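# Sort boxes: full ones into tote, empty ones to desks

## Task

Every box in the room that has contents must end up entirely inside the tote, and every box with nothing in it must be returned to the desk it belongs to. The robot must not tip over or be left leaning, or the task fails. Anything that stays in place only because the robot is holding or propping it does not count.

## Robot and tools

Robot: TidyBot++, a 0.54 m long, 0.50 m wide, 0.38 m high mobile base on four powered casters, carrying one seven-joint arm with a two-finger gripper. The shoulder sits 0.12 m ahead of the base centre and 0.68 m up. Cameras: base_camera, and wrist_camera, which looks along the hand. The arm starts folded with the hand pointing down; the hand then reaches about 0.08 m beyond the base front and the elbow rises to about 1.15 m.

Frames: the base frame has its origin on the floor below the base centre, x forward, y left, z up. hand_pose is reported in it and marks the point halfway between the finger pads; its z axis runs out along the fingers and the fingers move along its y axis. The odometry frame is where the base frame was when the scene began. base_odometry heading is positive to the left, range -3.142 to 3.142, and it counts wheel turns, so slip looks like travel; expect a few cm and several degrees of drift over many moves. base_tilt is in degrees, positive when leaning forward or right, with a fixed bias near 1 degree.

execute_actions: argument "actions" is a list holding one action or none (empty list = just report state and images). Optional "cameras": list of base_camera, wrist_camera or all; omitted/null/all gives both, [] gives none, unknown names refuse the call. An action may contain:
- "base": exactly one of translate_m (metres, forward positive), strafe_m (metres, left positive) or rotate_rad (radians, counter-clockwise from above positive). Each is a relative move measured from where the base last reported itself, not a pose. Ranges: translate_m and strafe_m -2 to 2, rotate_rad -6.3 to 6.3. A move too long for its speed is refused, so split long ones.
- "joints": absolute targets keyed by name, radians except the gripper. joint_1_rad any angle (whole arm about vertical; positive is clockwise from above, opposite to rotate_rad); joint_2_rad shoulder -2.249 to 2.249; joint_3_rad any angle (upper-arm twist, nominal 3.14); joint_4_rad elbow -2.579 to 2.579; joint_5_rad any angle (forearm twist); joint_6_rad wrist -2.099 to 2.099; joint_7_rad any angle (hand twist; hand down, positive is counter-clockwise from above, 1.57 puts the fingers opening left/right). gripper_pos is a 0 to 1 scale, 0 open, 1 closed; finger gap is roughly 85 x (1 - gripper_pos) mm. Free-turning joints go the short way, so turn them in steps under half a revolution. Done tolerances: ±0.039 for joints 1-4, ±0.056 for 5-7, ±0.03 for the gripper.
- "speeds": caps for this action only: translate_m and strafe_m 0.05 to 0.5 m/s, rotate_rad 0.1 to 1.57 rad/s (top values are the defaults).
Motions in one action start together. Omitted joints or base may keep pushing to older targets. Unknown keys or out-of-range numbers make the whole call refused with no motion. If a result reports a stop, the later calls in that same reply are skipped.

Arm geometry, with joint_1_rad 0, joint_3_rad 3.14, joint_5_rad 0 (arm in the base's forward vertical plane): upper arm 0.42 m at angle joint_2_rad from vertical, forearm 0.31 m at joint_2_rad - joint_4_rad, hand 0.31 m at joint_2_rad - joint_4_rad - joint_6_rad (forward lean positive). Forward reach from the shoulder is the sum of length x sin(angle); height above it is the sum of length x cos(angle). A downward hand reaches at most about 0.94 m high, and only near the base. Closed fingertips sit about 20 mm past the hand point.

wait: "seconds" 0 to 10; commands nothing, returns the same report.
zoom_image: "camera" (base_camera or wrist_camera) and "region" [x0, y0, x1, y1] in pixels of that camera's latest full image, top-left origin, at most 504 x 504.
finished_scene: "scene" integer 1 or 2; ends that scene for good once the last command has been held, and reports success and the next task.

Reading results: base_status/joint_status give how each motion ended. done = reached (for the base, only that the wheels turned enough). off_target = stopped short and may still push. contact_stop/time_out (base) = old target dropped, holding. A blocked base can read done while well short. "joint command not followed" with a "cause:" line means a self-collision check held back the arm targets (gripper still acts); those joints say not_followed and may be retried later. on_its_own lists uncommanded motion. motor_effort is percent of max, bracket = peak, noisy. Motor temperatures follow the joint order; MOTOR HOT appears from 60 °C, and at 75 °C an OVER-TEMPERATURE FAULT lets the arm sink (joints then say limit_stop_at_motor_heat; resend targets). Gripper at 1 reading done means empty; off_target means something is held.

Accuracy: friction and sag leave the hand a cm or two off (more with load or a long reach). Correct by sending last command + (desired - read). With a load, never command the read angle. The robot holds its last command while you think.

Avoid: the base driving while the arm is snagged at about 0.8 m or higher (tip risk); horizontal shoves on a raised hand; driving the arm into things, which can trip a torque fault (joints 1-4 limit 104.5 N m, warning 56.7; joints 5-7 limit 51.3, warning 29.4) and freeze the arm 10 s; ARM HIT against the base (not checked); fingers scraping the floor; dropping, slamming or hard-pushing boxes. Loose objects may occasionally get nudged by something else.

Each tool is called after "Request:" as name(argument=value, ...), one argument or row to a line, values as JSON.

## Session

Request:
execute_actions(
  actions=[],
)

Scene clock: 0.00 s.
Motor temperatures (°C, as the motors report them): [30 33 32 31 40 38 44]
base_odometry: x=+0.000 y=+0.000 heading=+0.000 (m, m, rad; odometry frame)
base_tilt: forward=-0.5 right=-0.4 (deg)
base_status: not commanded
joint_positions: joint_1_rad=+0.011 joint_2_rad=-0.399 joint_3_rad=+3.166 joint_4_rad=-2.542 joint_5_rad=-0.012 joint_6_rad=-0.844 joint_7_rad=+1.596 gripper_pos=+0.000
joint_status: not commanded
motor_effort: joint_1_rad=+0 joint_2_rad=-1 joint_3_rad=+1 joint_4_rad=+13 joint_5_rad=+0 joint_6_rad=+1 joint_7_rad=+0 (%)
hand_pose: x=+0.2681 y=-0.0001 z=+0.5919 quat_wxyz=(-0.007, +0.997, -0.008, +0.077) (m; base frame)
pictures: base_camera, wrist_camera
Images, in order (width x height): base_camera 644x364, wrist_camera 644x476.

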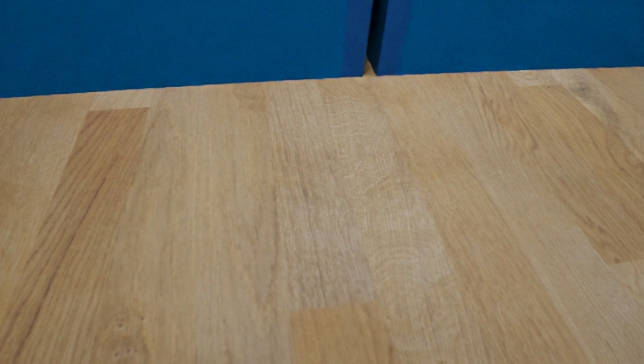

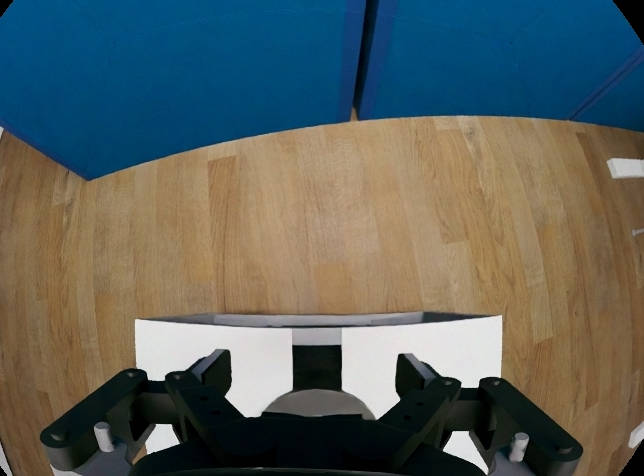

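Request:
execute_actions(
  actions=[
    {"joints":{"joint_2_rad":-0.4,"joint_4_rad":-1.0,"joint_6_rad":-1.4}},
  ],
)

Scene clock: 3.77 s.
Motor temperatures (°C, as the motors report them): [30 33 32 31 40 38 44]
base_odometry: x=+0.000 y=+0.000 heading=+0.000 (m, m, rad; odometry frame)
base_tilt: forward=-0.5 right=-0.4 (deg)
base_status: not commanded
joint_positions: joint_1_rad=+0.011 joint_2_rad=-0.399 joint_3_rad=+3.166 joint_4_rad=-1.019 joint_5_rad=-0.012 joint_6_rad=-1.358 joint_7_rad=+1.596 gripper_pos=+0.000
joint_status: all done
motor_effort: joint_1_rad=+0(0) joint_2_rad=-1(7) joint_3_rad=+1(1) joint_4_rad=+14(19) joint_5_rad=+0(1) joint_6_rad=+8(7) joint_7_rad=+0(0) (%)
hand_pose: x=+0.4243 y=-0.0104 z=+1.2023 quat_wxyz=(+0.007, +0.835, -0.004, +0.550) (m; base frame)
pictures: base_camera, wrist_camera
Images, in order (width x height): base_camera 644x364, wrist_camera 644x476.

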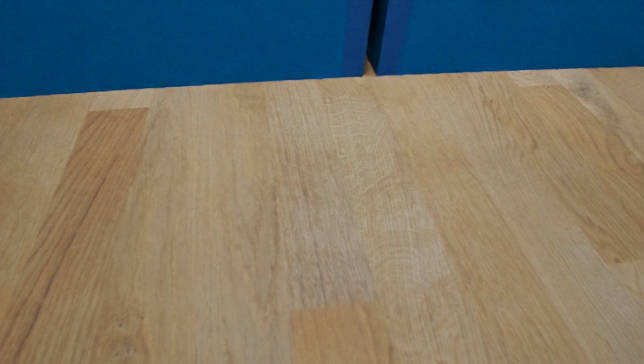

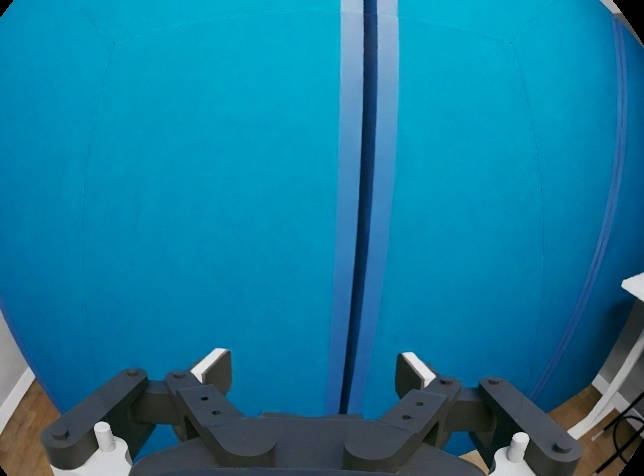

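Request:
execute_actions(
  actions=[
    {"joints":{"joint_1_rad":1.57}},
  ],
  cameras=["wrist_camera"],
)

Request:
execute_actions(
  actions=[
    {"joints":{"joint_1_rad":3.1}},
  ],
  cameras=["wrist_camera"],
)

Request:
execute_actions(
  actions=[
    {"joints":{"joint_1_rad":4.7}},
  ],
  cameras=["wrist_camera"],
)

Scene clock: 7.33 s.
Motor temperatures (°C, as the motors report them): [30 33 32 31 40 38 44]
base_odometry: x=+0.000 y=+0.000 heading=+0.000 (m, m, rad; odometry frame)
base_tilt: forward=-0.5 right=-0.4 (deg)
base_status: not commanded
joint_positions: joint_1_rad=+1.559 joint_2_rad=-0.399 joint_3_rad=+3.166 joint_4_rad=-1.019 joint_5_rad=-0.012 joint_6_rad=-1.358 joint_7_rad=+1.596 gripper_pos=+0.000
joint_status: all done
motor_effort: joint_1_rad=+0(0) joint_2_rad=-1(1) joint_3_rad=+0(0) joint_4_rad=+14(14) joint_5_rad=-1(1) joint_6_rad=+7(8) joint_7_rad=+0(0) (%)
hand_pose: x=+0.1156 y=-0.3054 z=+1.2023 quat_wxyz=(+0.389, +0.595, -0.587, +0.388) (m; base frame)
pictures: wrist_camera
Images, in order (width x height): wrist_camera 644x476.

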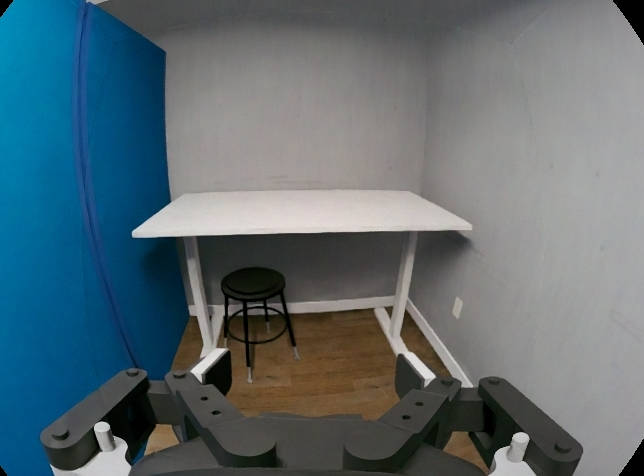

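Scene clock: 10.10 s.
Motor temperatures (°C, as the motors report them): [30 33 32 31 40 38 44]
base_odometry: x=+0.000 y=+0.000 heading=+0.000 (m, m, rad; odometry frame)
base_tilt: forward=-0.5 right=-0.4 (deg)
base_status: not commanded
joint_positions: joint_1_rad=+3.089 joint_2_rad=-0.399 joint_3_rad=+3.166 joint_4_rad=-1.019 joint_5_rad=-0.012 joint_6_rad=-1.358 joint_7_rad=+1.596 gripper_pos=+0.000
joint_status: all done
motor_effort: joint_1_rad=+1(0) joint_2_rad=-1(1) joint_3_rad=+0(0) joint_4_rad=+14(14) joint_5_rad=-1(1) joint_6_rad=+7(7) joint_7_rad=+0(0) (%)
hand_pose: x=-0.1863 y=-0.0091 z=+1.2023 quat_wxyz=(+0.550, +0.023, -0.835, +0.011) (m; base frame)
pictures: wrist_camera
Images, in order (width x height): wrist_camera 644x476.

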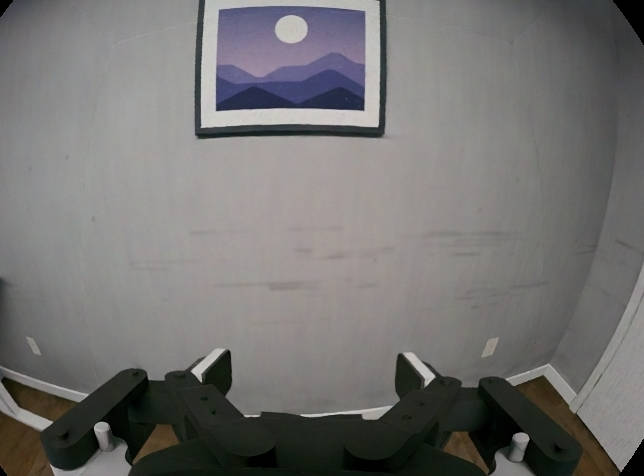

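Scene clock: 12.90 s.
Motor temperatures (°C, as the motors report them): [30 33 32 31 40 38 44]
base_odometry: x=+0.000 y=+0.000 heading=+0.000 (m, m, rad; odometry frame)
base_tilt: forward=-0.5 right=-0.5 (deg)
base_status: not commanded
joint_positions: joint_1_rad=+4.689 joint_2_rad=-0.399 joint_3_rad=+3.166 joint_4_rad=-1.019 joint_5_rad=-0.012 joint_6_rad=-1.358 joint_7_rad=+1.596 gripper_pos=+0.000
joint_status: all done
motor_effort: joint_1_rad=+0(0) joint_2_rad=-1(1) joint_3_rad=+1(1) joint_4_rad=+14(14) joint_5_rad=+0(1) joint_6_rad=+8(8) joint_7_rad=+0(1) (%)
hand_pose: x=+0.1189 y=+0.3054 z=+1.2023 quat_wxyz=(+0.391, -0.583, -0.598, -0.387) (m; base frame)
pictures: wrist_camera
Images, in order (width x height): wrist_camera 644x476.

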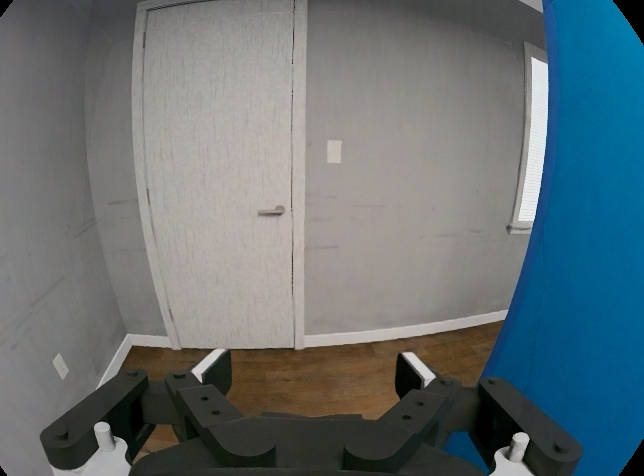

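Request:
execute_actions(
  actions=[
    {"base":{"strafe_m":0.95},"joints":{"joint_1_rad":6.0,"joint_6_rad":-1.7}},
  ],
)

Scene clock: 19.93 s.
Motor temperatures (°C, as the motors report them): [30 33 32 31 40 38 44]
base_odometry: x=+0.000 y=+0.950 heading=+0.000 (m, m, rad; odometry frame)
base_tilt: forward=-0.5 right=-0.5 (deg)
base_status: done
joint_positions: joint_1_rad=+5.989 joint_2_rad=-0.402 joint_3_rad=+3.166 joint_4_rad=-1.018 joint_5_rad=-0.012 joint_6_rad=-1.658 joint_7_rad=+1.596 gripper_pos=+0.000
joint_status: all done
motor_effort: joint_1_rad=+1(0) joint_2_rad=+0(3) joint_3_rad=+0(2) joint_4_rad=+13(14) joint_5_rad=-1(1) joint_6_rad=+6(8) joint_7_rad=-1(0) (%)
hand_pose: x=+0.3642 y=+0.0690 z=+1.1246 quat_wxyz=(+0.061, -0.897, -0.135, -0.416) (m; base frame)
pictures: base_camera, wrist_camera
Images, in order (width x height): base_camera 644x364, wrist_camera 644x476.

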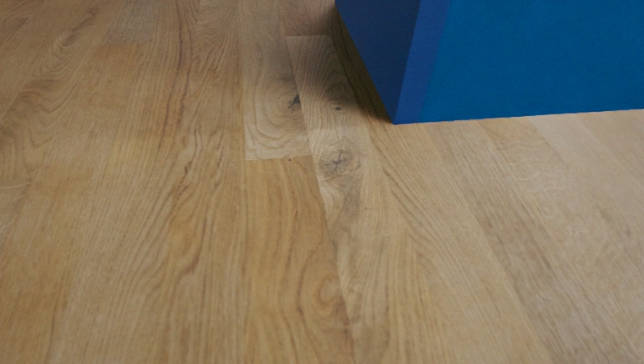

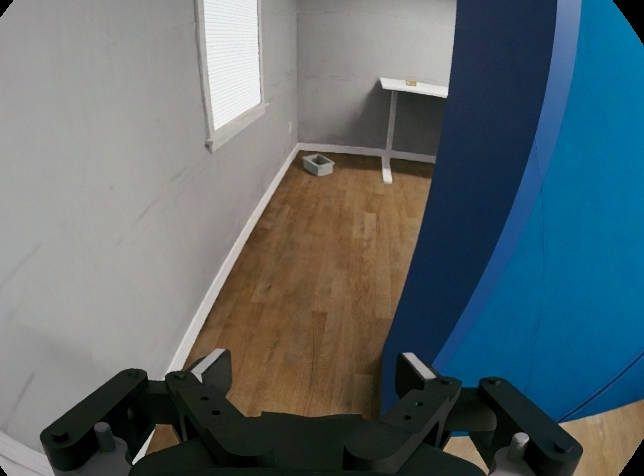

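Request:
execute_actions(
  actions=[
    {"base":{"rotate_rad":0.11},"joints":{"joint_1_rad":6.29}},
  ],
  cameras=[],
)

Request:
execute_actions(
  actions=[
    {"base":{"strafe_m":0.4}},
  ],
)

Scene clock: 22.30 s.
Motor temperatures (°C, as the motors report them): [30 33 32 31 40 38 44]
base_odometry: x=+0.000 y=+0.950 heading=+0.110 (m, m, rad; odometry frame)
base_tilt: forward=-0.5 right=-0.5 (deg)
base_status: done
joint_positions: joint_1_rad=+6.279 joint_2_rad=-0.402 joint_3_rad=+3.166 joint_4_rad=-1.018 joint_5_rad=-0.012 joint_6_rad=-1.658 joint_7_rad=+1.596 gripper_pos=+0.000
joint_status: all done
motor_effort: joint_1_rad=-1(1) joint_2_rad=+0(2) joint_3_rad=+0(1) joint_4_rad=+13(14) joint_5_rad=-1(1) joint_6_rad=+6(6) joint_7_rad=+0(0) (%)
hand_pose: x=+0.3737 y=-0.0040 z=+1.1245 quat_wxyz=(+0.000, -0.907, -0.004, -0.420) (m; base frame)
pictures: none
No camera images: the call's "cameras" was empty. Leave "cameras" out to get every camera's image.

Scene clock: 24.47 s.
Motor temperatures (°C, as the motors report them): [30 33 32 31 40 38 44]
base_odometry: x=-0.044 y=+1.348 heading=+0.110 (m, m, rad; odometry frame)
base_tilt: forward=-0.5 right=-0.5 (deg)
base_status: done
joint_positions: joint_1_rad=+6.279 joint_2_rad=-0.402 joint_3_rad=+3.166 joint_4_rad=-1.018 joint_5_rad=-0.012 joint_6_rad=-1.658 joint_7_rad=+1.596 gripper_pos=+0.000
joint_status: not commanded
motor_effort: joint_1_rad=+1(2) joint_2_rad=+1(1) joint_3_rad=+1(3) joint_4_rad=+13(13) joint_5_rad=-1(2) joint_6_rad=+6(6) joint_7_rad=+0(0) (%)
hand_pose: x=+0.3736 y=-0.0040 z=+1.1245 quat_wxyz=(+0.000, -0.907, -0.004, -0.420) (m; base frame)
pictures: base_camera, wrist_camera
Images, in order (width x height): base_camera 644x364, wrist_camera 644x476.

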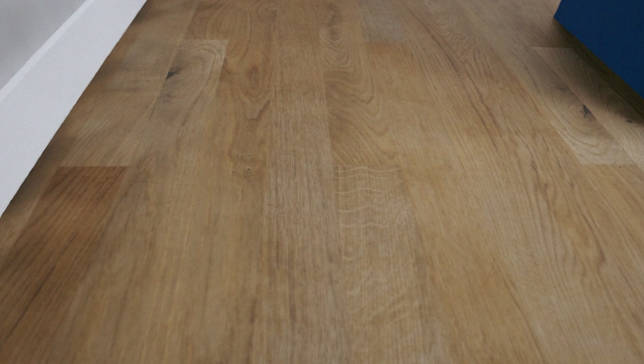

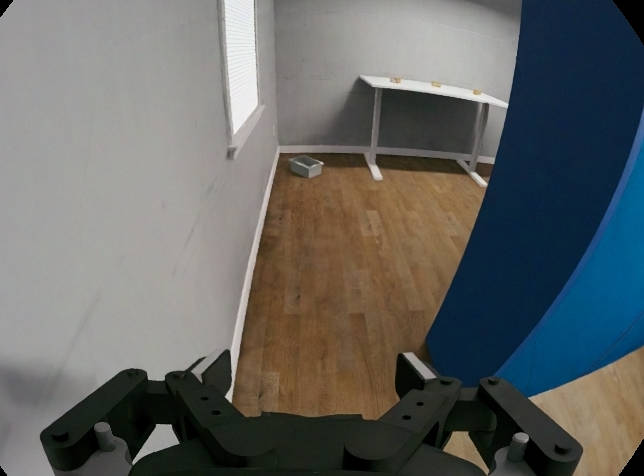

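Request:
execute_actions(
  actions=[
    {"base":{"translate_m":1.9},"joints":{"joint_1_rad":6.9,"joint_6_rad":-1.5}},
  ],
)

Scene clock: 30.30 s.
Motor temperatures (°C, as the motors report them): [30 33 32 31 40 38 44]
base_odometry: x=+1.845 y=+1.558 heading=+0.110 (m, m, rad; odometry frame)
base_tilt: forward=-0.6 right=-0.4 (deg)
base_status: done
joint_positions: joint_1_rad=+6.889 joint_2_rad=-0.398 joint_3_rad=+3.166 joint_4_rad=-1.017 joint_5_rad=-0.012 joint_6_rad=-1.540 joint_7_rad=+1.596 gripper_pos=+0.000
joint_status: all done
motor_effort: joint_1_rad=+0(0) joint_2_rad=+0(4) joint_3_rad=+0(1) joint_4_rad=+13(14) joint_5_rad=-1(1) joint_6_rad=+7(7) joint_7_rad=+0(0) (%)
hand_pose: x=+0.3445 y=-0.1633 z=+1.1529 quat_wxyz=(-0.143, -0.842, +0.261, -0.450) (m; base frame)
pictures: base_camera, wrist_camera
Images, in order (width x height): base_camera 644x364, wrist_camera 644x476.

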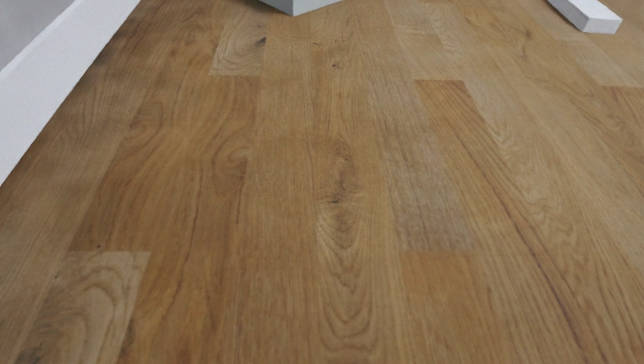

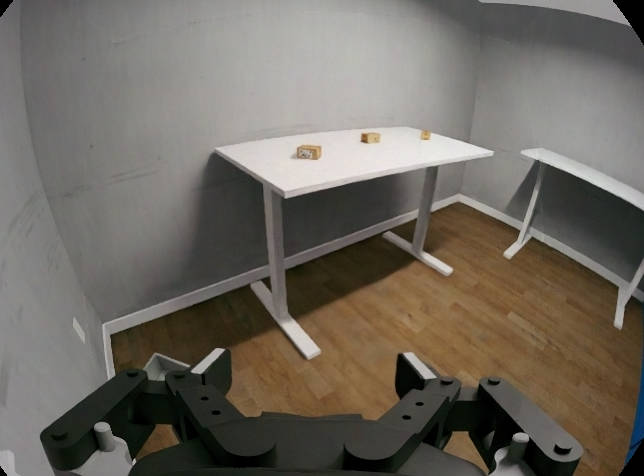

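Request:
zoom_image(
  camera="wrist_camera",
  region=[200, 100, 644, 260],
)

Request:
execute_actions(
  actions=[
    {"joints":{"joint_1_rad":7.9}},
  ],
  cameras=["wrist_camera"],
)

Region (200, 100, 644, 260) of wrist_camera's 644x476 image, scaled by 1.135; it fills the top 182 rows of this view, and the rest is white.

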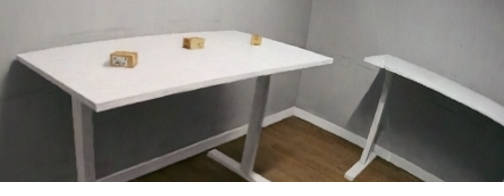

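Scene clock: 33.20 s.
Motor temperatures (°C, as the motors report them): [30 33 32 31 40 38 44]
base_odometry: x=+1.845 y=+1.558 heading=+0.110 (m, m, rad; odometry frame)
base_tilt: forward=-0.5 right=-0.5 (deg)
base_status: not commanded
joint_positions: joint_1_rad=+7.889 joint_2_rad=-0.398 joint_3_rad=+3.166 joint_4_rad=-1.017 joint_5_rad=-0.012 joint_6_rad=-1.540 joint_7_rad=+1.596 gripper_pos=+0.000
joint_status: all done
motor_effort: joint_1_rad=+1(1) joint_2_rad=-1(0) joint_3_rad=+0(0) joint_4_rad=+14(13) joint_5_rad=-1(1) joint_6_rad=+7(7) joint_7_rad=+0(0) (%)
hand_pose: x=+0.1035 y=-0.2780 z=+1.1529 quat_wxyz=(-0.341, -0.614, +0.633, -0.326) (m; base frame)
pictures: wrist_camera
Images, in order (width x height): wrist_camera 644x476.

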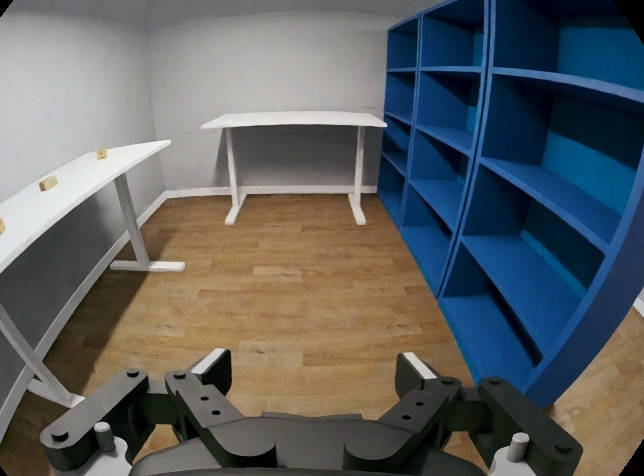

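Request:
execute_actions(
  actions=[
    {"base":{"strafe_m":-0.75},"joints":{"joint_1_rad":6.27}},
  ],
)

Scene clock: 37.20 s.
Motor temperatures (°C, as the motors report them): [30 33 32 31 40 38 44]
base_odometry: x=+1.928 y=+0.812 heading=+0.111 (m, m, rad; odometry frame)
base_tilt: forward=-0.5 right=-0.4 (deg)
base_status: done
joint_positions: joint_1_rad=+6.281 joint_2_rad=-0.401 joint_3_rad=+3.166 joint_4_rad=-1.017 joint_5_rad=-0.012 joint_6_rad=-1.540 joint_7_rad=+1.596 gripper_pos=+0.000
joint_status: all done
motor_effort: joint_1_rad=+0(0) joint_2_rad=+0(4) joint_3_rad=+0(1) joint_4_rad=+14(14) joint_5_rad=-1(1) joint_6_rad=+7(7) joint_7_rad=+0(0) (%)
hand_pose: x=+0.3959 y=-0.0052 z=+1.1542 quat_wxyz=(-0.002, -0.881, -0.003, -0.473) (m; base frame)
pictures: base_camera, wrist_camera
Images, in order (width x height): base_camera 644x364, wrist_camera 644x476.

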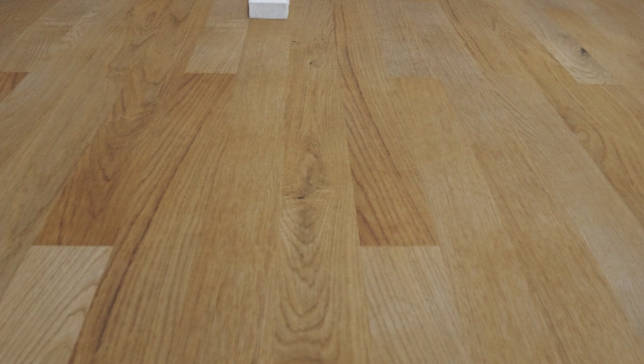

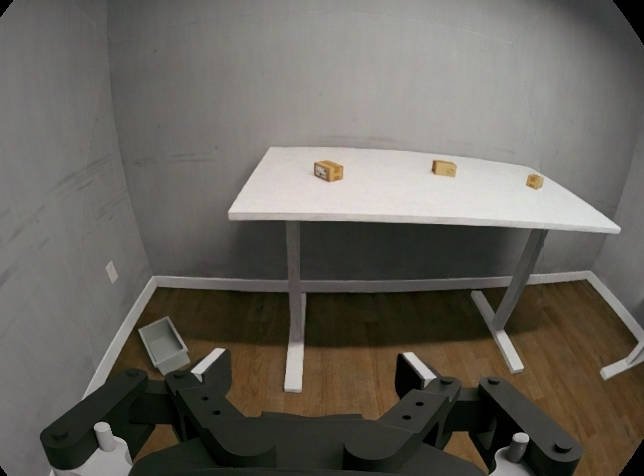

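Request:
execute_actions(
  actions=[
    {"joints":{"joint_2_rad":-0.4,"joint_3_rad":3.13,"joint_4_rad":-2.37,"joint_5_rad":0.0,"joint_6_rad":0.43,"joint_7_rad":1.55}},
  ],
  cameras=["wrist_camera"],
)

Scene clock: 41.33 s.
Motor temperatures (°C, as the motors report them): [30 33 32 31 40 38 44]
base_odometry: x=+1.928 y=+0.812 heading=+0.111 (m, m, rad; odometry frame)
base_tilt: forward=-0.5 right=-0.4 (deg)
base_status: not commanded
joint_positions: joint_1_rad=+6.281 joint_2_rad=-0.401 joint_3_rad=+3.152 joint_4_rad=-2.350 joint_5_rad=-0.012 joint_6_rad=+0.389 joint_7_rad=+1.576 gripper_pos=+0.000
joint_status: all done
motor_effort: joint_1_rad=+1(0) joint_2_rad=-6(8) joint_3_rad=+0(0) joint_4_rad=+20(21) joint_5_rad=+0(0) joint_6_rad=+8(8) joint_7_rad=+0(0) (%)
hand_pose: x=+0.5582 y=-0.0046 z=+0.9569 quat_wxyz=(-0.001, -0.703, +0.008, -0.711) (m; base frame)
pictures: wrist_camera
Images, in order (width x height): wrist_camera 644x476.

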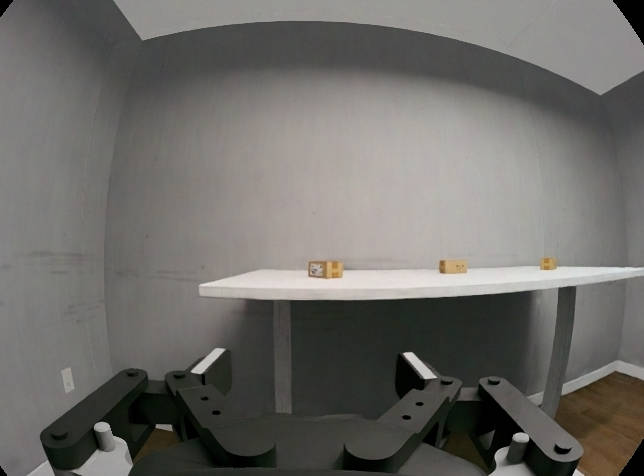

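Request:
zoom_image(
  camera="wrist_camera",
  region=[280, 240, 580, 310],
)

Request:
execute_actions(
  actions=[
    {"base":{"translate_m":0.2}},
  ],
)

Region (280, 240, 580, 310) of wrist_camera's 644x476 image, scaled by 1.680; it fills the top 118 rows of this view, and the rest is white.

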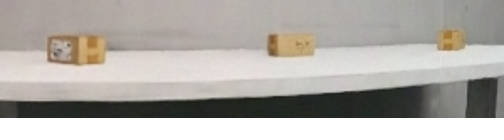

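Scene clock: 46.03 s.
Motor temperatures (°C, as the motors report them): [30 33 32 31 40 38 44]
base_odometry: x=+2.127 y=+0.834 heading=+0.111 (m, m, rad; odometry frame)
base_tilt: forward=-0.6 right=-0.5 (deg)
base_status: done
joint_positions: joint_1_rad=+6.281 joint_2_rad=-0.396 joint_3_rad=+3.152 joint_4_rad=-2.351 joint_5_rad=-0.012 joint_6_rad=+0.391 joint_7_rad=+1.576 gripper_pos=+0.000
joint_status: not commanded
motor_effort: joint_1_rad=+1(1) joint_2_rad=-8(10) joint_3_rad=+0(0) joint_4_rad=+20(21) joint_5_rad=+0(0) joint_6_rad=+8(8) joint_7_rad=+0(0) (%)
hand_pose: x=+0.5597 y=-0.0042 z=+0.9541 quat_wxyz=(-0.001, -0.705, +0.007, -0.709) (m; base frame)
pictures: base_camera, wrist_camera
Images, in order (width x height): base_camera 644x364, wrist_camera 644x476.

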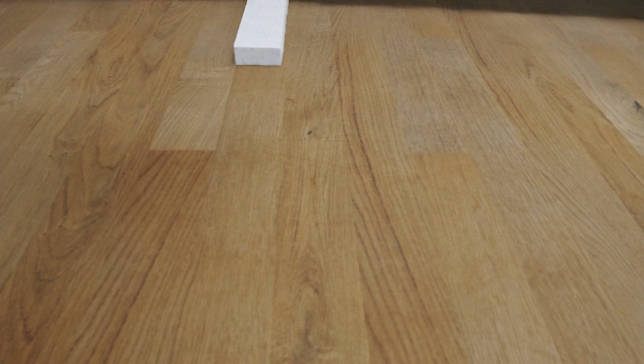

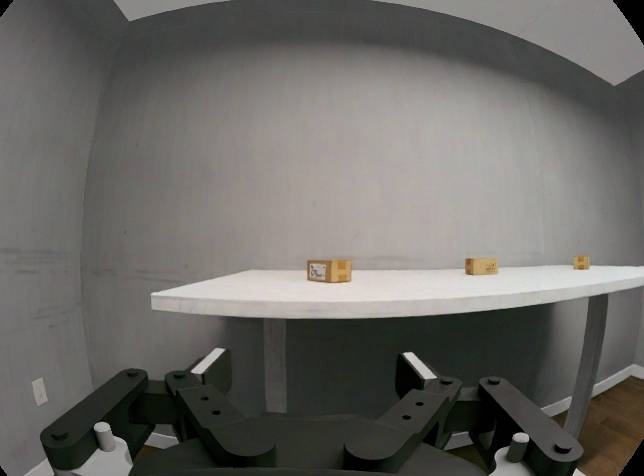

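Request:
execute_actions(
  actions=[
    {"base":{"strafe_m":-0.35},"joints":{"joint_2_rad":-0.05,"joint_4_rad":-0.7,"joint_6_rad":-1.85}},
  ],
  cameras=[],
)

Request:
execute_actions(
  actions=[
    {"base":{"translate_m":0.45}},
  ],
)

Scene clock: 59.17 s.
Motor temperatures (°C, as the motors report them): [30 33 32 31 40 38 44]
base_odometry: x=+2.166 y=+0.486 heading=+0.111 (m, m, rad; odometry frame)
base_tilt: forward=-0.5 right=-0.4 (deg)
base_status: done
joint_positions: joint_1_rad=+6.280 joint_2_rad=-0.065 joint_3_rad=+3.145 joint_4_rad=-0.721 joint_5_rad=-0.012 joint_6_rad=-1.811 joint_7_rad=+1.576 gripper_pos=+0.000
joint_status: all done
motor_effort: joint_1_rad=+1(0) joint_2_rad=-11(13) joint_3_rad=+0(2) joint_4_rad=+13(22) joint_5_rad=-1(1) joint_6_rad=+5(10) joint_7_rad=+0(0) (%)
hand_pose: x=+0.4778 y=+0.0048 z=+1.1080 quat_wxyz=(+0.004, -0.943, -0.006, -0.331) (m; base frame)
pictures: none
No camera images: the call's "cameras" was empty. Leave "cameras" out to get every camera's image.

Scene clock: 61.53 s.
Motor temperatures (°C, as the motors report them): [30 33 32 31 40 38 44]
base_odometry: x=+2.613 y=+0.536 heading=+0.111 (m, m, rad; odometry frame)
base_tilt: forward=-0.5 right=-0.4 (deg)
base_status: done
joint_positions: joint_1_rad=+6.280 joint_2_rad=-0.044 joint_3_rad=+3.145 joint_4_rad=-0.719 joint_5_rad=-0.012 joint_6_rad=-1.811 joint_7_rad=+1.576 gripper_pos=+0.000
joint_status: not commanded
motor_effort: joint_1_rad=+0(0) joint_2_rad=-13(16) joint_3_rad=+0(0) joint_4_rad=+13(14) joint_5_rad=-1(0) joint_6_rad=+5(6) joint_7_rad=+0(0) (%)
hand_pose: x=+0.4865 y=+0.0048 z=+1.1010 quat_wxyz=(+0.004, -0.947, -0.006, -0.322) (m; base frame)
pictures: base_camera, wrist_camera
Images, in order (width x height): base_camera 644x364, wrist_camera 644x476.

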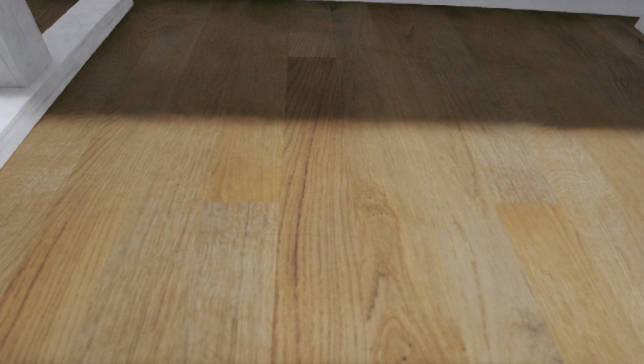

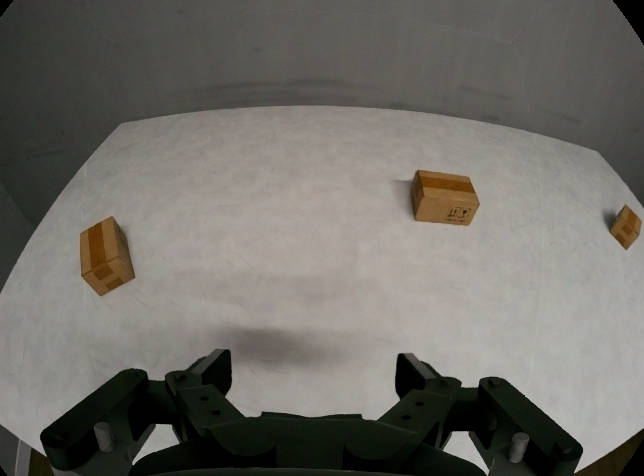

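Request:
zoom_image(
  camera="wrist_camera",
  region=[390, 150, 644, 270],
)

Request:
zoom_image(
  camera="wrist_camera",
  region=[50, 200, 176, 310],
)

Region (390, 150, 644, 270) of wrist_camera's 644x476 image, scaled by 1.984; it fills the top 238 rows of this view, and the rest is white.

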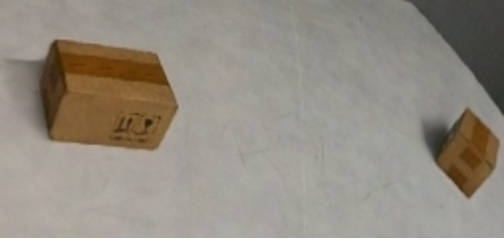

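Region (50, 200, 176, 310) of wrist_camera's 644x476 image, scaled by 4.000; it fills the top 440 rows of this view, and the rest is white.

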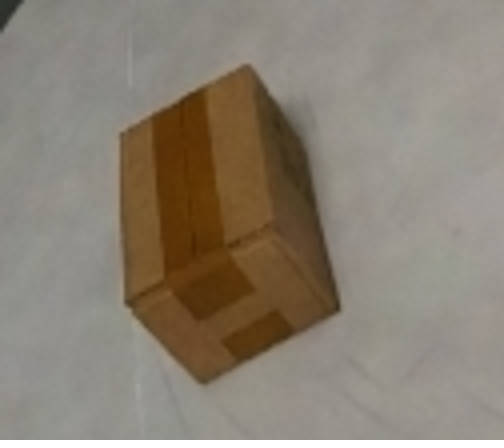

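Request:
execute_actions(
  actions=[
    {"joints":{"joint_1_rad":5.797,"joint_2_rad":0.07,"joint_4_rad":-0.95,"joint_6_rad":-1.268}},
  ],
  cameras=["wrist_camera"],
)

Scene clock: 83.47 s.
Motor temperatures (°C, as the motors report them): [30 33 32 31 40 38 44]
base_odometry: x=+2.613 y=+0.536 heading=+0.111 (m, m, rad; odometry frame)
base_tilt: forward=-0.5 right=-0.4 (deg)
base_status: not commanded
joint_positions: joint_1_rad=+5.805 joint_2_rad=+0.071 joint_3_rad=+3.145 joint_4_rad=-0.932 joint_5_rad=-0.012 joint_6_rad=-1.308 joint_7_rad=+1.576 gripper_pos=+0.000
joint_status: all done
motor_effort: joint_1_rad=+0(1) joint_2_rad=-21(22) joint_3_rad=+0(0) joint_4_rad=+17(18) joint_5_rad=-1(1) joint_6_rad=+6(5) joint_7_rad=+0(0) (%)
hand_pose: x=+0.5833 y=+0.2446 z=+1.0608 quat_wxyz=(+0.099, -0.888, -0.219, -0.391) (m; base frame)
pictures: wrist_camera
Images, in order (width x height): wrist_camera 644x476.

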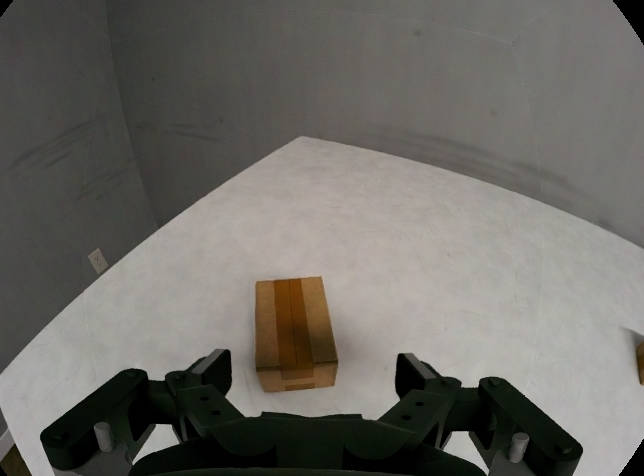

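Request:
execute_actions(
  actions=[
    {"joints":{"joint_1_rad":5.768,"joint_2_rad":0.16,"joint_4_rad":-1.068,"joint_6_rad":-1.05}},
  ],
  cameras=["wrist_camera"],
)

Scene clock: 87.20 s.
Motor temperatures (°C, as the motors report them): [30 33 32 31 40 38 44]
base_odometry: x=+2.613 y=+0.536 heading=+0.111 (m, m, rad; odometry frame)
base_tilt: forward=-0.5 right=-0.5 (deg)
base_status: not commanded
joint_positions: joint_1_rad=+5.779 joint_2_rad=+0.165 joint_3_rad=+3.145 joint_4_rad=-1.053 joint_5_rad=-0.012 joint_6_rad=-1.089 joint_7_rad=+1.576 gripper_pos=+0.000
joint_status: all done
motor_effort: joint_1_rad=+0(1) joint_2_rad=-26(30) joint_3_rad=+0(0) joint_4_rad=+19(20) joint_5_rad=+0(1) joint_6_rad=+6(7) joint_7_rad=+0(0) (%)
hand_pose: x=+0.6385 y=+0.2899 z=+0.9963 quat_wxyz=(+0.105, -0.885, -0.229, -0.392) (m; base frame)
pictures: wrist_camera
Images, in order (width x height): wrist_camera 644x476.

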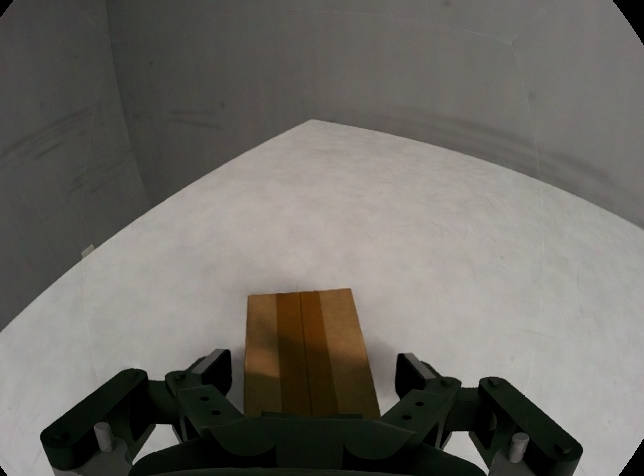

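Request:
execute_actions(
  actions=[
    {"joints":{"gripper_pos":1.0}},
  ],
  cameras=["wrist_camera"],
)

Request:
execute_actions(
  actions=[
    {"joints":{"joint_2_rad":0.07,"joint_4_rad":-0.92,"joint_6_rad":-1.34}},
  ],
  cameras=["wrist_camera"],
)

Scene clock: 89.97 s.
Motor temperatures (°C, as the motors report them): [30 33 32 31 40 38 44]
base_odometry: x=+2.613 y=+0.536 heading=+0.111 (m, m, rad; odometry frame)
base_tilt: forward=-0.5 right=-0.5 (deg)
base_status: not commanded
joint_positions: joint_1_rad=+5.778 joint_2_rad=+0.163 joint_3_rad=+3.145 joint_4_rad=-1.055 joint_5_rad=-0.012 joint_6_rad=-1.086 joint_7_rad=+1.575 gripper_pos=+0.347
joint_status: gripper_pos off_target (ended at +0.347, target +1.000)
motor_effort: joint_1_rad=+0(2) joint_2_rad=-26(29) joint_3_rad=+0(0) joint_4_rad=+19(22) joint_5_rad=-1(0) joint_6_rad=+6(8) joint_7_rad=+0(1) (%)
hand_pose: x=+0.6380 y=+0.2902 z=+0.9974 quat_wxyz=(+0.106, -0.885, -0.228, -0.393) (m; base frame)
pictures: wrist_camera
Images, in order (width x height): wrist_camera 644x476.

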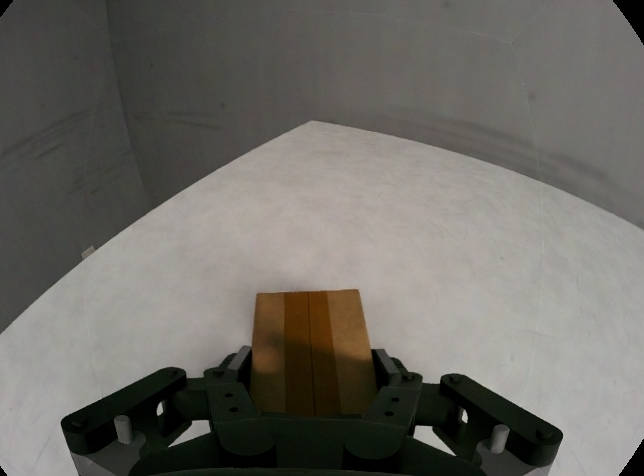

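Scene clock: 91.37 s.
Motor temperatures (°C, as the motors report them): [30 33 32 31 40 38 44]
base_odometry: x=+2.613 y=+0.536 heading=+0.111 (m, m, rad; odometry frame)
base_tilt: forward=-0.5 right=-0.4 (deg)
base_status: not commanded
joint_positions: joint_1_rad=+5.778 joint_2_rad=+0.080 joint_3_rad=+3.145 joint_4_rad=-0.950 joint_5_rad=-0.012 joint_6_rad=-1.315 joint_7_rad=+1.575 gripper_pos=+0.347
joint_status: all done
motor_effort: joint_1_rad=+0(0) joint_2_rad=-24(32) joint_3_rad=+0(0) joint_4_rad=+20(23) joint_5_rad=-1(1) joint_6_rad=+7(7) joint_7_rad=-1(1) (%)
hand_pose: x=+0.5776 y=+0.2573 z=+1.0455 quat_wxyz=(+0.101, -0.892, -0.231, -0.374) (m; base frame)
pictures: wrist_camera
Images, in order (width x height): wrist_camera 644x476.

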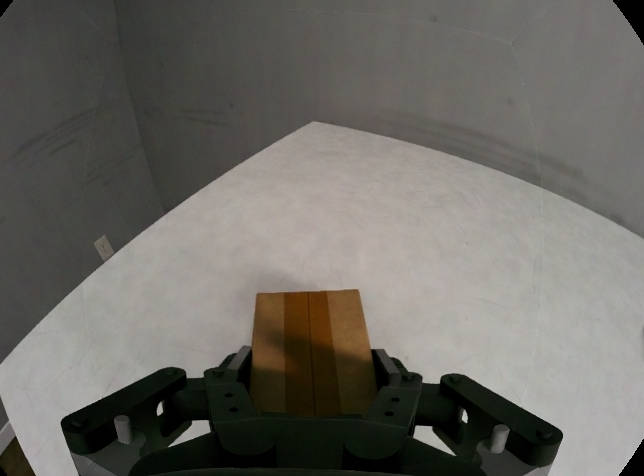

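Request:
execute_actions(
  actions=[],
  cameras=[],
)

Request:
execute_actions(
  actions=[],
  cameras=[],
)

Scene clock: 93.43 s.
Motor temperatures (°C, as the motors report them): [30 33 32 31 40 38 44]
base_odometry: x=+2.613 y=+0.536 heading=+0.111 (m, m, rad; odometry frame)
base_tilt: forward=-0.5 right=-0.4 (deg)
base_status: not commanded
joint_positions: joint_1_rad=+5.778 joint_2_rad=+0.080 joint_3_rad=+3.145 joint_4_rad=-0.950 joint_5_rad=-0.012 joint_6_rad=-1.315 joint_7_rad=+1.575 gripper_pos=+0.347
joint_status: all done
motor_effort: joint_1_rad=+1(0) joint_2_rad=-24(32) joint_3_rad=+0(0) joint_4_rad=+20(23) joint_5_rad=+0(1) joint_6_rad=+8(7) joint_7_rad=+0(1) (%)
hand_pose: x=+0.5776 y=+0.2573 z=+1.0455 quat_wxyz=(+0.101, -0.892, -0.231, -0.374) (m; base frame)
pictures: none
No camera images: the call's "cameras" was empty. Leave "cameras" out to get every camera's image.

Scene clock: 93.43 s.
Motor temperatures (°C, as the motors report them): [30 33 32 31 40 38 44]
base_odometry: x=+2.613 y=+0.536 heading=+0.111 (m, m, rad; odometry frame)
base_tilt: forward=-0.5 right=-0.4 (deg)
base_status: not commanded
joint_positions: joint_1_rad=+5.778 joint_2_rad=+0.080 joint_3_rad=+3.145 joint_4_rad=-0.950 joint_5_rad=-0.012 joint_6_rad=-1.315 joint_7_rad=+1.575 gripper_pos=+0.347
joint_status: all done
motor_effort: joint_1_rad=+1(0) joint_2_rad=-24(32) joint_3_rad=+0(0) joint_4_rad=+20(23) joint_5_rad=+0(1) joint_6_rad=+8(7) joint_7_rad=+0(1) (%)
hand_pose: x=+0.5776 y=+0.2573 z=+1.0455 quat_wxyz=(+0.101, -0.892, -0.231, -0.374) (m; base frame)
pictures: none
No camera images: the call's "cameras" was empty. Leave "cameras" out to get every camera's image.

Request:
execute_actions(
  actions=[
    {"base":{"translate_m":-0.2},"joints":{"joint_2_rad":-0.3,"joint_4_rad":-1.15,"joint_6_rad":-1.5}},
  ],
  cameras=[],
)

Request:
execute_actions(
  actions=[
    {"base":{"strafe_m":0.95},"joints":{"joint_1_rad":6.1}},
  ],
)

Scene clock: 100.43 s.
Motor temperatures (°C, as the motors report them): [30 33 32 31 40 38 44]
base_odometry: x=+2.414 y=+0.513 heading=+0.112 (m, m, rad; odometry frame)
base_tilt: forward=-0.5 right=-0.5 (deg)
base_status: done
joint_positions: joint_1_rad=+5.776 joint_2_rad=-0.294 joint_3_rad=+3.143 joint_4_rad=-1.142 joint_5_rad=-0.011 joint_6_rad=-1.476 joint_7_rad=+1.575 gripper_pos=+0.347
joint_status: all done
motor_effort: joint_1_rad=+0(2) joint_2_rad=-8(29) joint_3_rad=+0(2) joint_4_rad=+18(20) joint_5_rad=-1(2) joint_6_rad=+8(8) joint_7_rad=+0(0) (%)
hand_pose: x=+0.4152 y=+0.1691 z=+1.0793 quat_wxyz=(+0.104, -0.888, -0.233, -0.383) (m; base frame)
pictures: none
No camera images: the call's "cameras" was empty. Leave "cameras" out to get every camera's image.

Scene clock: 103.70 s.
Motor temperatures (°C, as the motors report them): [30 33 32 31 40 38 44]
base_odometry: x=+2.308 y=+1.458 heading=+0.112 (m, m, rad; odometry frame)
base_tilt: forward=-0.5 right=-0.5 (deg)
base_status: done
joint_positions: joint_1_rad=+6.090 joint_2_rad=-0.294 joint_3_rad=+3.141 joint_4_rad=-1.142 joint_5_rad=-0.011 joint_6_rad=-1.476 joint_7_rad=+1.575 gripper_pos=+0.347
joint_status: all done
motor_effort: joint_1_rad=+0(0) joint_2_rad=-7(9) joint_3_rad=+1(2) joint_4_rad=+18(18) joint_5_rad=+0(2) joint_6_rad=+8(8) joint_7_rad=+0(0) (%)
hand_pose: x=+0.4527 y=+0.0702 z=+1.0794 quat_wxyz=(+0.043, -0.913, -0.092, -0.395) (m; base frame)
pictures: base_camera, wrist_camera
Images, in order (width x height): base_camera 644x364, wrist_camera 644x476.

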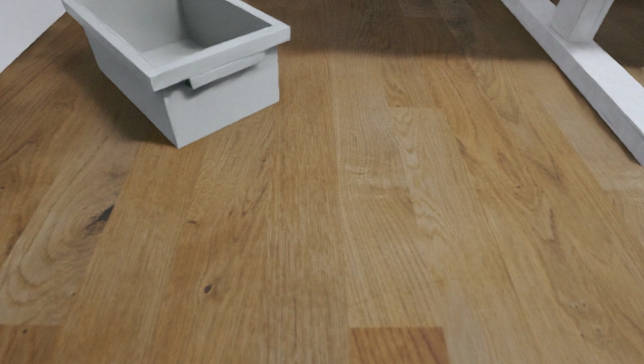

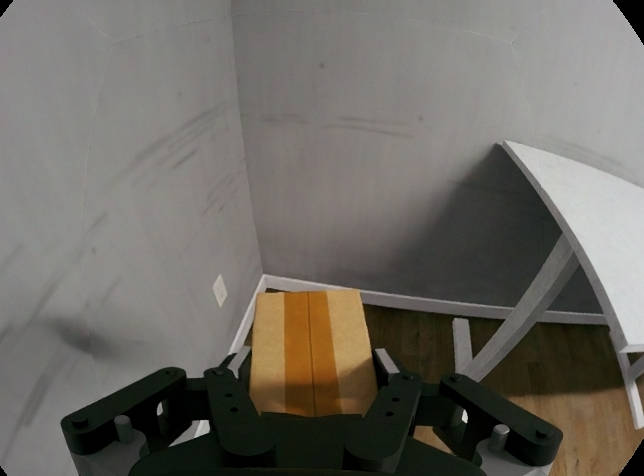

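Request:
execute_actions(
  actions=[
    {"joints":{"joint_1_rad":5.97,"joint_2_rad":0.37,"joint_4_rad":-1.99,"joint_6_rad":-0.50}},
  ],
)

Scene clock: 106.63 s.
Motor temperatures (°C, as the motors report them): [30 33 32 31 40 38 44]
base_odometry: x=+2.308 y=+1.458 heading=+0.112 (m, m, rad; odometry frame)
base_tilt: forward=-0.6 right=-0.4 (deg)
base_status: not commanded
joint_positions: joint_1_rad=+5.983 joint_2_rad=+0.375 joint_3_rad=+3.141 joint_4_rad=-1.977 joint_5_rad=-0.011 joint_6_rad=-0.545 joint_7_rad=+1.575 gripper_pos=+0.347
joint_status: all done
motor_effort: joint_1_rad=+1(0) joint_2_rad=-29(32) joint_3_rad=+0(0) joint_4_rad=+14(20) joint_5_rad=-1(1) joint_6_rad=+2(8) joint_7_rad=+0(0) (%)
hand_pose: x=+0.5503 y=+0.1372 z=+0.5501 quat_wxyz=(+0.022, -0.982, -0.147, -0.120) (m; base frame)
pictures: base_camera, wrist_camera
Images, in order (width x height): base_camera 644x364, wrist_camera 644x476.

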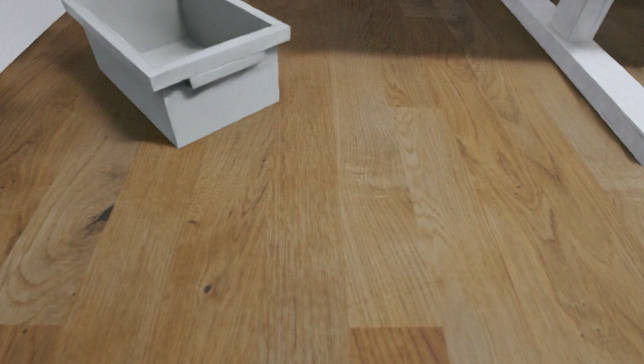

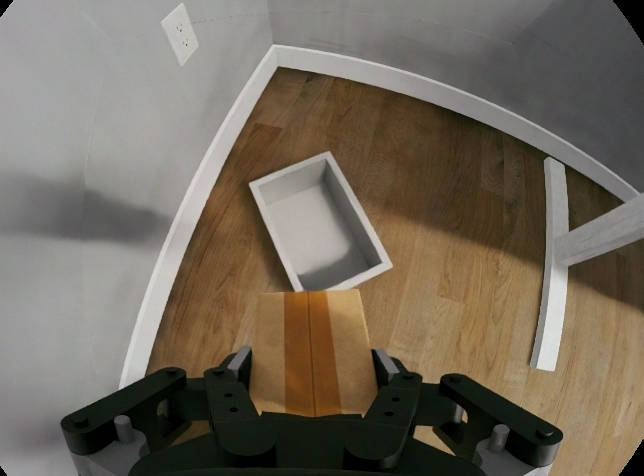

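Request:
zoom_image(
  camera="wrist_camera",
  region=[236, 140, 404, 308],
)

Region (236, 140, 404, 308) of wrist_camera's 644x476 image, scaled by 3.000.

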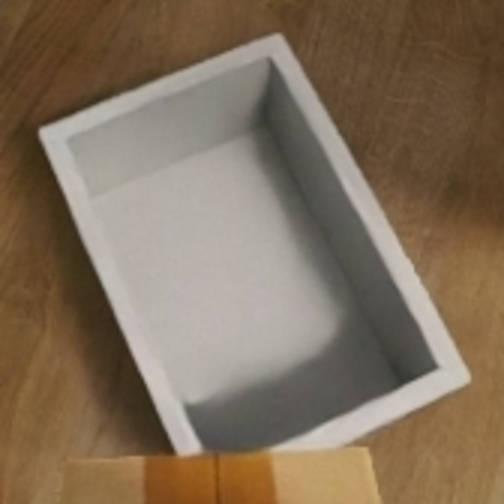

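Request:
execute_actions(
  actions=[
    {"base":{"translate_m":0.227},"joints":{"joint_1_rad":5.535,"joint_2_rad":0.8,"joint_4_rad":-1.8,"joint_6_rad":-0.1}},
  ],
  cameras=[],
)

Request:
execute_actions(
  actions=[
    {"base":{"strafe_m":-0.195},"joints":{"joint_2_rad":1.305,"joint_4_rad":-1.50,"joint_6_rad":0.29}},
  ],
)

Scene clock: 119.57 s.
Motor temperatures (°C, as the motors report them): [30 33 32 31 40 38 44]
base_odometry: x=+2.534 y=+1.483 heading=+0.112 (m, m, rad; odometry frame)
base_tilt: forward=-0.5 right=-0.5 (deg)
base_status: done
joint_positions: joint_1_rad=+5.543 joint_2_rad=+0.815 joint_3_rad=+3.141 joint_4_rad=-1.828 joint_5_rad=-0.011 joint_6_rad=-0.145 joint_7_rad=+1.575 gripper_pos=+0.347
joint_status: all done
motor_effort: joint_1_rad=+0(2) joint_2_rad=-39(42) joint_3_rad=+0(2) joint_4_rad=+11(15) joint_5_rad=-1(1) joint_6_rad=+3(4) joint_7_rad=+0(0) (%)
hand_pose: x=+0.5345 y=+0.3823 z=+0.4023 quat_wxyz=(+0.065, -0.919, -0.353, -0.164) (m; base frame)
pictures: none
No camera images: the call's "cameras" was empty. Leave "cameras" out to get every camera's image.

Scene clock: 121.47 s.
Motor temperatures (°C, as the motors report them): [30 33 32 31 40 38 44]
base_odometry: x=+2.556 y=+1.289 heading=+0.113 (m, m, rad; odometry frame)
base_tilt: forward=-0.5 right=-0.4 (deg)
base_status: done
joint_positions: joint_1_rad=+5.541 joint_2_rad=+1.323 joint_3_rad=+3.141 joint_4_rad=-1.527 joint_5_rad=-0.011 joint_6_rad=+0.241 joint_7_rad=+1.575 gripper_pos=+0.347
joint_status: all done
motor_effort: joint_1_rad=+1(2) joint_2_rad=-47(50) joint_3_rad=+0(2) joint_4_rad=+8(10) joint_5_rad=-1(1) joint_6_rad=+5(6) joint_7_rad=+0(0) (%)
hand_pose: x=+0.6022 y=+0.4442 z=+0.2159 quat_wxyz=(+0.095, -0.900, -0.346, -0.245) (m; base frame)
pictures: base_camera, wrist_camera
Images, in order (width x height): base_camera 644x364, wrist_camera 644x476.

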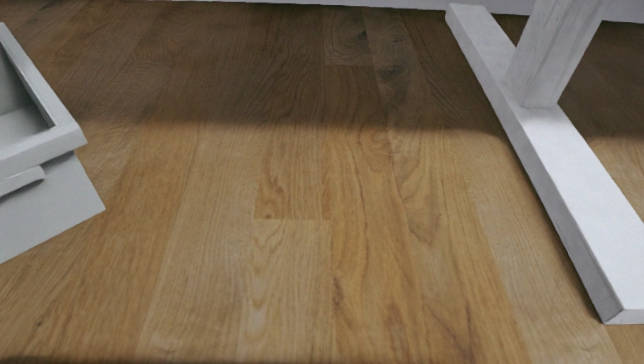

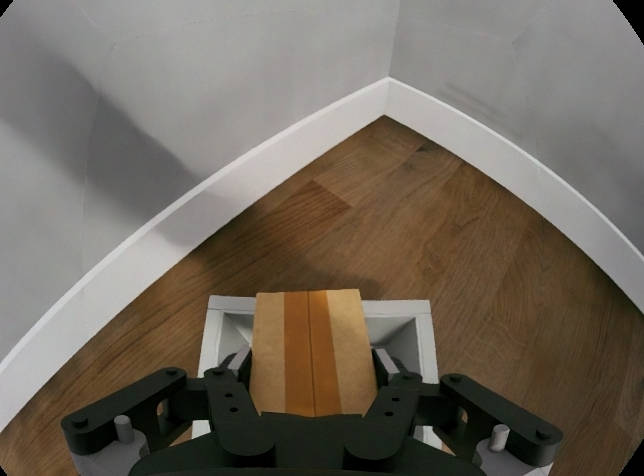

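Request:
execute_actions(
  actions=[
    {"joints":{"joint_1_rad":5.56,"joint_2_rad":1.472,"joint_4_rad":-1.448,"joint_6_rad":0.414}},
  ],
  cameras=["wrist_camera"],
)

Scene clock: 126.03 s.
Motor temperatures (°C, as the motors report them): [30 33 32 31 40 38 44]
base_odometry: x=+2.556 y=+1.289 heading=+0.113 (m, m, rad; odometry frame)
base_tilt: forward=-0.4 right=-0.5 (deg)
base_status: not commanded
joint_positions: joint_1_rad=+5.549 joint_2_rad=+1.492 joint_3_rad=+3.141 joint_4_rad=-1.473 joint_5_rad=-0.011 joint_6_rad=+0.365 joint_7_rad=+1.575 gripper_pos=+0.347
joint_status: all done
motor_effort: joint_1_rad=+1(2) joint_2_rad=-45(49) joint_3_rad=+0(1) joint_4_rad=+6(9) joint_5_rad=+0(0) joint_6_rad=+6(6) joint_7_rad=+0(0) (%)
hand_pose: x=+0.5901 y=+0.4259 z=+0.1386 quat_wxyz=(+0.095, -0.901, -0.343, -0.250) (m; base frame)
pictures: wrist_camera
Images, in order (width x height): wrist_camera 644x476.

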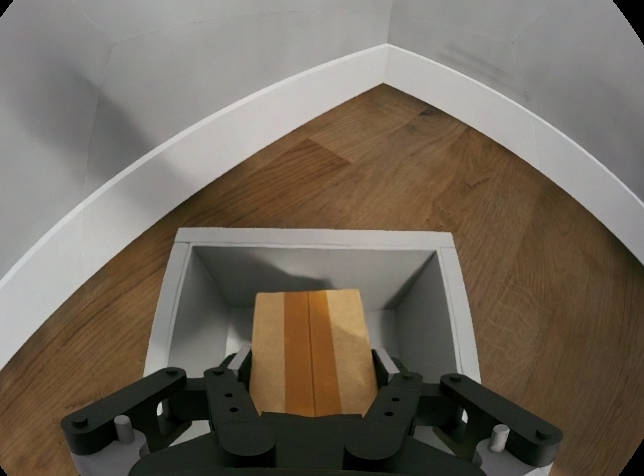

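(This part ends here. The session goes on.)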